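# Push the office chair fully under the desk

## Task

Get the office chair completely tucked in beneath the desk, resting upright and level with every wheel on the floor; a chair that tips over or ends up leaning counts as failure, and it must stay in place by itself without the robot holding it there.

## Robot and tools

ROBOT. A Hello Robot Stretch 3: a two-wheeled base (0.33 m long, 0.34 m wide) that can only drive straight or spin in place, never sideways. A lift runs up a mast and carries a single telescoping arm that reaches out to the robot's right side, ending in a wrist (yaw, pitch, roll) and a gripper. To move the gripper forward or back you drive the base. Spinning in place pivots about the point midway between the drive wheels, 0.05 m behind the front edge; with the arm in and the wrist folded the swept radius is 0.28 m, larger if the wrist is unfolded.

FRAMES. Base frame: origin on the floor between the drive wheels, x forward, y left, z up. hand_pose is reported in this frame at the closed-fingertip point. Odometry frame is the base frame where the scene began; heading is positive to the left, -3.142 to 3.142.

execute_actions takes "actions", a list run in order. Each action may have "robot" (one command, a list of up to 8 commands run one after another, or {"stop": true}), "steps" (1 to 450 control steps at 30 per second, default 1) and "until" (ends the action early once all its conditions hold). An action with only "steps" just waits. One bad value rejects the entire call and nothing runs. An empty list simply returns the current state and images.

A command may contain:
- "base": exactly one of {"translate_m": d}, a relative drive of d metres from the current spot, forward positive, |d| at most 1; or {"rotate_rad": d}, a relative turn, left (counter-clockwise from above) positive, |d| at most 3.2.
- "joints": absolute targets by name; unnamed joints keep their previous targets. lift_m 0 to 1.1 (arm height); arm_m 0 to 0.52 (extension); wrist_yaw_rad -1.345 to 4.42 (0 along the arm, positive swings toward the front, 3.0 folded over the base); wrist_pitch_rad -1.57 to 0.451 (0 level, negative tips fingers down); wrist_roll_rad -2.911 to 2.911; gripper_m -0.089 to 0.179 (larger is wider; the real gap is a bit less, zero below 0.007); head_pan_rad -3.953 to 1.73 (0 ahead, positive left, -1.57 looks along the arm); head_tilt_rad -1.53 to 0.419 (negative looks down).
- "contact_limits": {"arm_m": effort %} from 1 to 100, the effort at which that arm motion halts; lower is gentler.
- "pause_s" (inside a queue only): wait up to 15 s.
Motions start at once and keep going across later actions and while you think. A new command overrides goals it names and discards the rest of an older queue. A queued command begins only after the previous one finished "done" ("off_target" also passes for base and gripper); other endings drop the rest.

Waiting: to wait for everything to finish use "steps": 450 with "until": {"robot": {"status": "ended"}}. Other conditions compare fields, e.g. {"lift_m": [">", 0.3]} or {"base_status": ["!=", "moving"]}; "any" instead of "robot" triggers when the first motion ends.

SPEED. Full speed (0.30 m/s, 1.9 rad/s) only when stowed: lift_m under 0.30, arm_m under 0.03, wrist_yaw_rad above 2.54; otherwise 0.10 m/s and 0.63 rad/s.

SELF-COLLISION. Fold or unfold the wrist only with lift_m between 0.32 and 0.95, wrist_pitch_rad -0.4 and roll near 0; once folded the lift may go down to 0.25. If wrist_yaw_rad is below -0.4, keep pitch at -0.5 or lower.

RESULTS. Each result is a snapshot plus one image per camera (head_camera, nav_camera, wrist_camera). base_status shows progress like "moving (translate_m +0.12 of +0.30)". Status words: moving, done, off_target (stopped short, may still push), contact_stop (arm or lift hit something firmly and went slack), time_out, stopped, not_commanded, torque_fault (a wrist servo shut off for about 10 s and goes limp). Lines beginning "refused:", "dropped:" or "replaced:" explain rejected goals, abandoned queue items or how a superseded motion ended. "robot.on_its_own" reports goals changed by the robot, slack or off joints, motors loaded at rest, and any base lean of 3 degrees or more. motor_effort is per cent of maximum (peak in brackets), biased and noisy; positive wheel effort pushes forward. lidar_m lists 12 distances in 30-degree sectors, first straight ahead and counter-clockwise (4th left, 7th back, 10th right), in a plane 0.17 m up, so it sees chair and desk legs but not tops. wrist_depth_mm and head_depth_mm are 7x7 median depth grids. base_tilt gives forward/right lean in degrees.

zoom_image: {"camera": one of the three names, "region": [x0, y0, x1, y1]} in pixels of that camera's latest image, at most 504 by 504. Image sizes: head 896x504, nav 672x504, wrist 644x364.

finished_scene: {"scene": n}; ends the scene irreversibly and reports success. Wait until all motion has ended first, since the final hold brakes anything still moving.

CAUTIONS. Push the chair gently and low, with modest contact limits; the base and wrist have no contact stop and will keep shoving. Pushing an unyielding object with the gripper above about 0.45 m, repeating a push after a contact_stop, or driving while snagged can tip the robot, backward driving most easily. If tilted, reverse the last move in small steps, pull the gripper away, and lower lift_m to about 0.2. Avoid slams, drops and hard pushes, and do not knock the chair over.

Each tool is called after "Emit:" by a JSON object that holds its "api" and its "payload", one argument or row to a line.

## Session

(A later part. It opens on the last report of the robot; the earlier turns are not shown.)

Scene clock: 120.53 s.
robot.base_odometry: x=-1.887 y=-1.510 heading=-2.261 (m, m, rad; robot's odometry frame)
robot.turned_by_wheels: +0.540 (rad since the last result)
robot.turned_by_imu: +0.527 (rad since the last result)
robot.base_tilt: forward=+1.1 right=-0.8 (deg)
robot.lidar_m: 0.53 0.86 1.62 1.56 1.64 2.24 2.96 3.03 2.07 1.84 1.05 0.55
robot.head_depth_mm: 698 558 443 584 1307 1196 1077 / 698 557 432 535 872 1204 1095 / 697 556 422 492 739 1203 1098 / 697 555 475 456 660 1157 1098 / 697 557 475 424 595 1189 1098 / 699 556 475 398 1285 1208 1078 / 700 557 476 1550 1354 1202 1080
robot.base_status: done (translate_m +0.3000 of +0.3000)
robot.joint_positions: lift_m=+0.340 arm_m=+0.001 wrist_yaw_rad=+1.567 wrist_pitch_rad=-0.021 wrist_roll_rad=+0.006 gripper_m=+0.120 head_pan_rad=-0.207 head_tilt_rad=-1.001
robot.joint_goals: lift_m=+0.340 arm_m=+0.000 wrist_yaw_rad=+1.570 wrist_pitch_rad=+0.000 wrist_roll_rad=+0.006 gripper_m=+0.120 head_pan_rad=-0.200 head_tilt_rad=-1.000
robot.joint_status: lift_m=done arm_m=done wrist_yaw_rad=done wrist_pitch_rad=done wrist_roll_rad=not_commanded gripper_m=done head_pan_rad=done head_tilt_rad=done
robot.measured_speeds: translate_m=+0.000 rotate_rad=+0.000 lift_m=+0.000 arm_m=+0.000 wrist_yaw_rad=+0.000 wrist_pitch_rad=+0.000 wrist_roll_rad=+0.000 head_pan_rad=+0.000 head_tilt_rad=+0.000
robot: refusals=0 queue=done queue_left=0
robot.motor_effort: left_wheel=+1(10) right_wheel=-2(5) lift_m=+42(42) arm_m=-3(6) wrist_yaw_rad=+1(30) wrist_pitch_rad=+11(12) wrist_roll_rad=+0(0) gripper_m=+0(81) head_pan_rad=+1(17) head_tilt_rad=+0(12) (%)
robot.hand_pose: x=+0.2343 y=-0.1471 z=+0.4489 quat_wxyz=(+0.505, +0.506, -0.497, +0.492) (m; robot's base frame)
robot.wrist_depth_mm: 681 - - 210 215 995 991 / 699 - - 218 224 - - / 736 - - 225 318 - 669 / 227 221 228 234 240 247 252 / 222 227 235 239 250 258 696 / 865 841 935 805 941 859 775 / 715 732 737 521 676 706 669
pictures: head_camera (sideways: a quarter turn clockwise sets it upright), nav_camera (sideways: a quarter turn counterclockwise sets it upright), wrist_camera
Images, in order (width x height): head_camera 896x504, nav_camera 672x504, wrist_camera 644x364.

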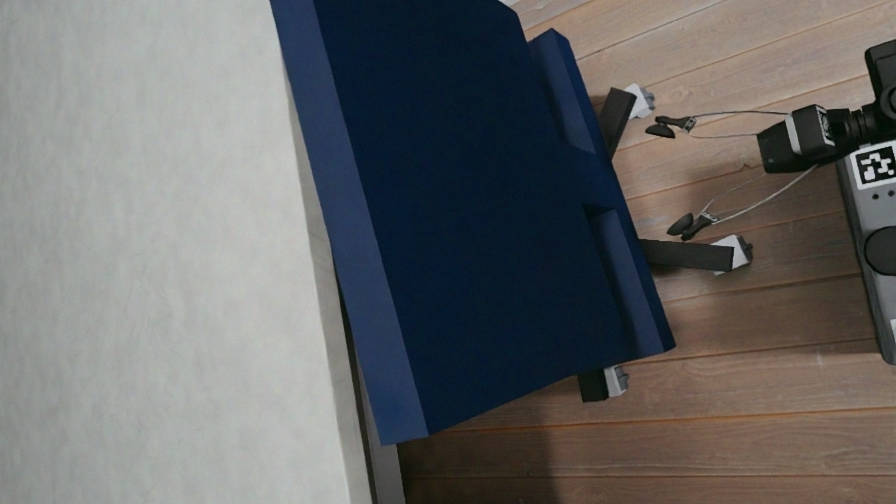

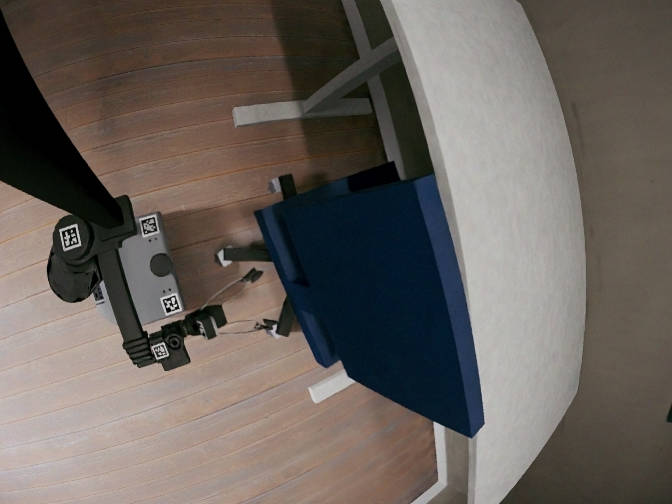

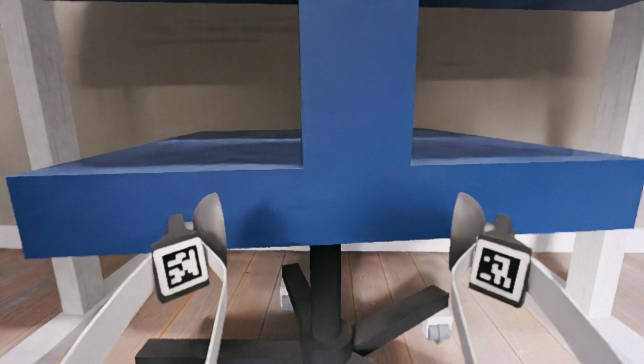

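Emit:
{"api": "execute_actions", "payload": {
  "actions": [
    {"robot":[{"base":{"translate_m":0.125}},{"base":{"translate_m":-0.03}}],"steps":450,"until":{"robot":{"status":"ended"}}}
  ]
}}

Scene clock: 126.43 s.
robot.base_odometry: x=-1.948 y=-1.583 heading=-2.261 (m, m, rad; robot's odometry frame)
robot.turned_by_wheels: +0.000 (rad since the last result)
robot.turned_by_imu: -0.064 (rad since the last result)
robot.base_tilt: forward=+1.1 right=-0.8 (deg)
robot.lidar_m: 0.49 0.79 1.45 1.56 1.61 2.11 3.03 3.08 2.11 1.85 1.00 0.98
robot.head_depth_mm: 701 559 422 498 1283 1196 1084 / 699 559 463 462 713 1194 1097 / 699 558 464 433 645 1204 1096 / 700 557 464 407 588 1121 1102 / 699 559 465 386 541 1163 1089 / 702 557 464 377 500 1181 1078 / 700 560 465 372 1311 1199 1080
robot.base_status: done (translate_m -0.0300 of -0.0300)
robot.joint_positions: lift_m=+0.340 arm_m=+0.001 wrist_yaw_rad=+1.638 wrist_pitch_rad=-0.022 wrist_roll_rad=+0.006 gripper_m=+0.120 head_pan_rad=-0.207 head_tilt_rad=-1.000
robot.joint_goals: lift_m=+0.340 arm_m=+0.000 wrist_yaw_rad=+1.640 wrist_pitch_rad=+0.000 wrist_roll_rad=+0.006 gripper_m=+0.120 head_pan_rad=-0.200 head_tilt_rad=-1.000
robot.joint_status: lift_m=done arm_m=done wrist_yaw_rad=done wrist_pitch_rad=done wrist_roll_rad=not_commanded gripper_m=done head_pan_rad=done head_tilt_rad=done
robot.measured_speeds: translate_m=+0.000 rotate_rad=+0.000 lift_m=+0.000 arm_m=+0.000 wrist_yaw_rad=+0.000 wrist_pitch_rad=+0.000 wrist_roll_rad=+0.000 head_pan_rad=+0.000 head_tilt_rad=+0.000
robot: refusals=0 queue=done queue_left=0
robot.on_its_own: wrist_yaw_rad is held at +1.640, not at your +1.570, by its stall guard, which is not easing now
robot.motor_effort: left_wheel=+1(16) right_wheel=-1(28) lift_m=+41(42) arm_m=+0(3) wrist_yaw_rad=+2(44) wrist_pitch_rad=+11(16) wrist_roll_rad=+0(1) gripper_m=+0(7) head_pan_rad=+3(3) head_tilt_rad=-1(0) (%)
robot.hand_pose: x=+0.2337 y=-0.1286 z=+0.4488 quat_wxyz=(+0.487, +0.523, -0.478, +0.510) (m; robot's base frame)
robot.wrist_depth_mm: 985 967 944 179 926 909 927 / - - - 186 982 943 940 / - - 451 194 620 963 974 / 209 209 204 199 202 199 198 / 214 212 210 209 206 202 201 / 700 921 932 812 943 862 711 / 685 722 722 523 641 711 636
pictures: head_camera (sideways: a quarter turn clockwise sets it upright), nav_camera (sideways: a quarter turn counterclockwise sets it upright), wrist_camera
Images, in order (width x height): head_camera 896x504, nav_camera 672x504, wrist_camera 644x364.

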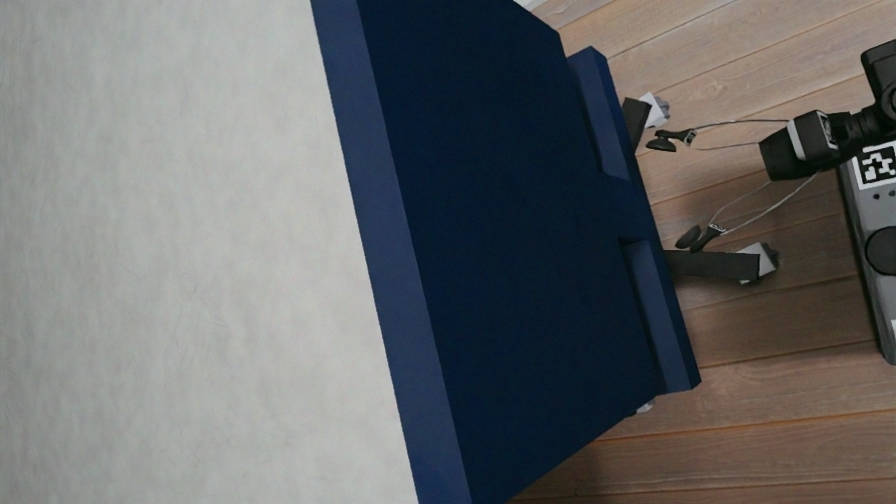

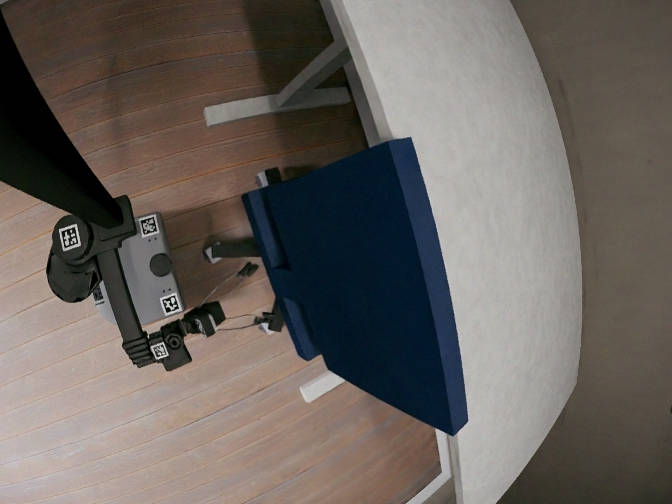

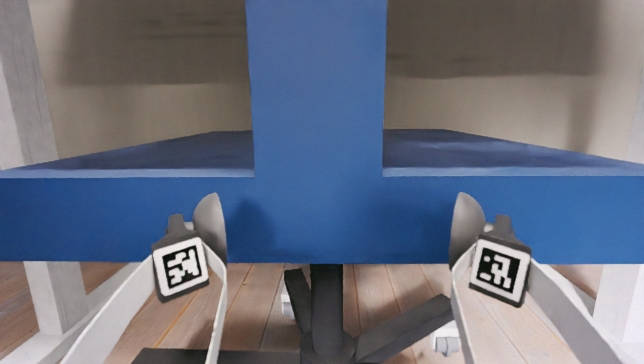

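Emit:
{"api": "finished_scene", "payload": {
  "scene": 2
}}

The scene is finished: the task was done.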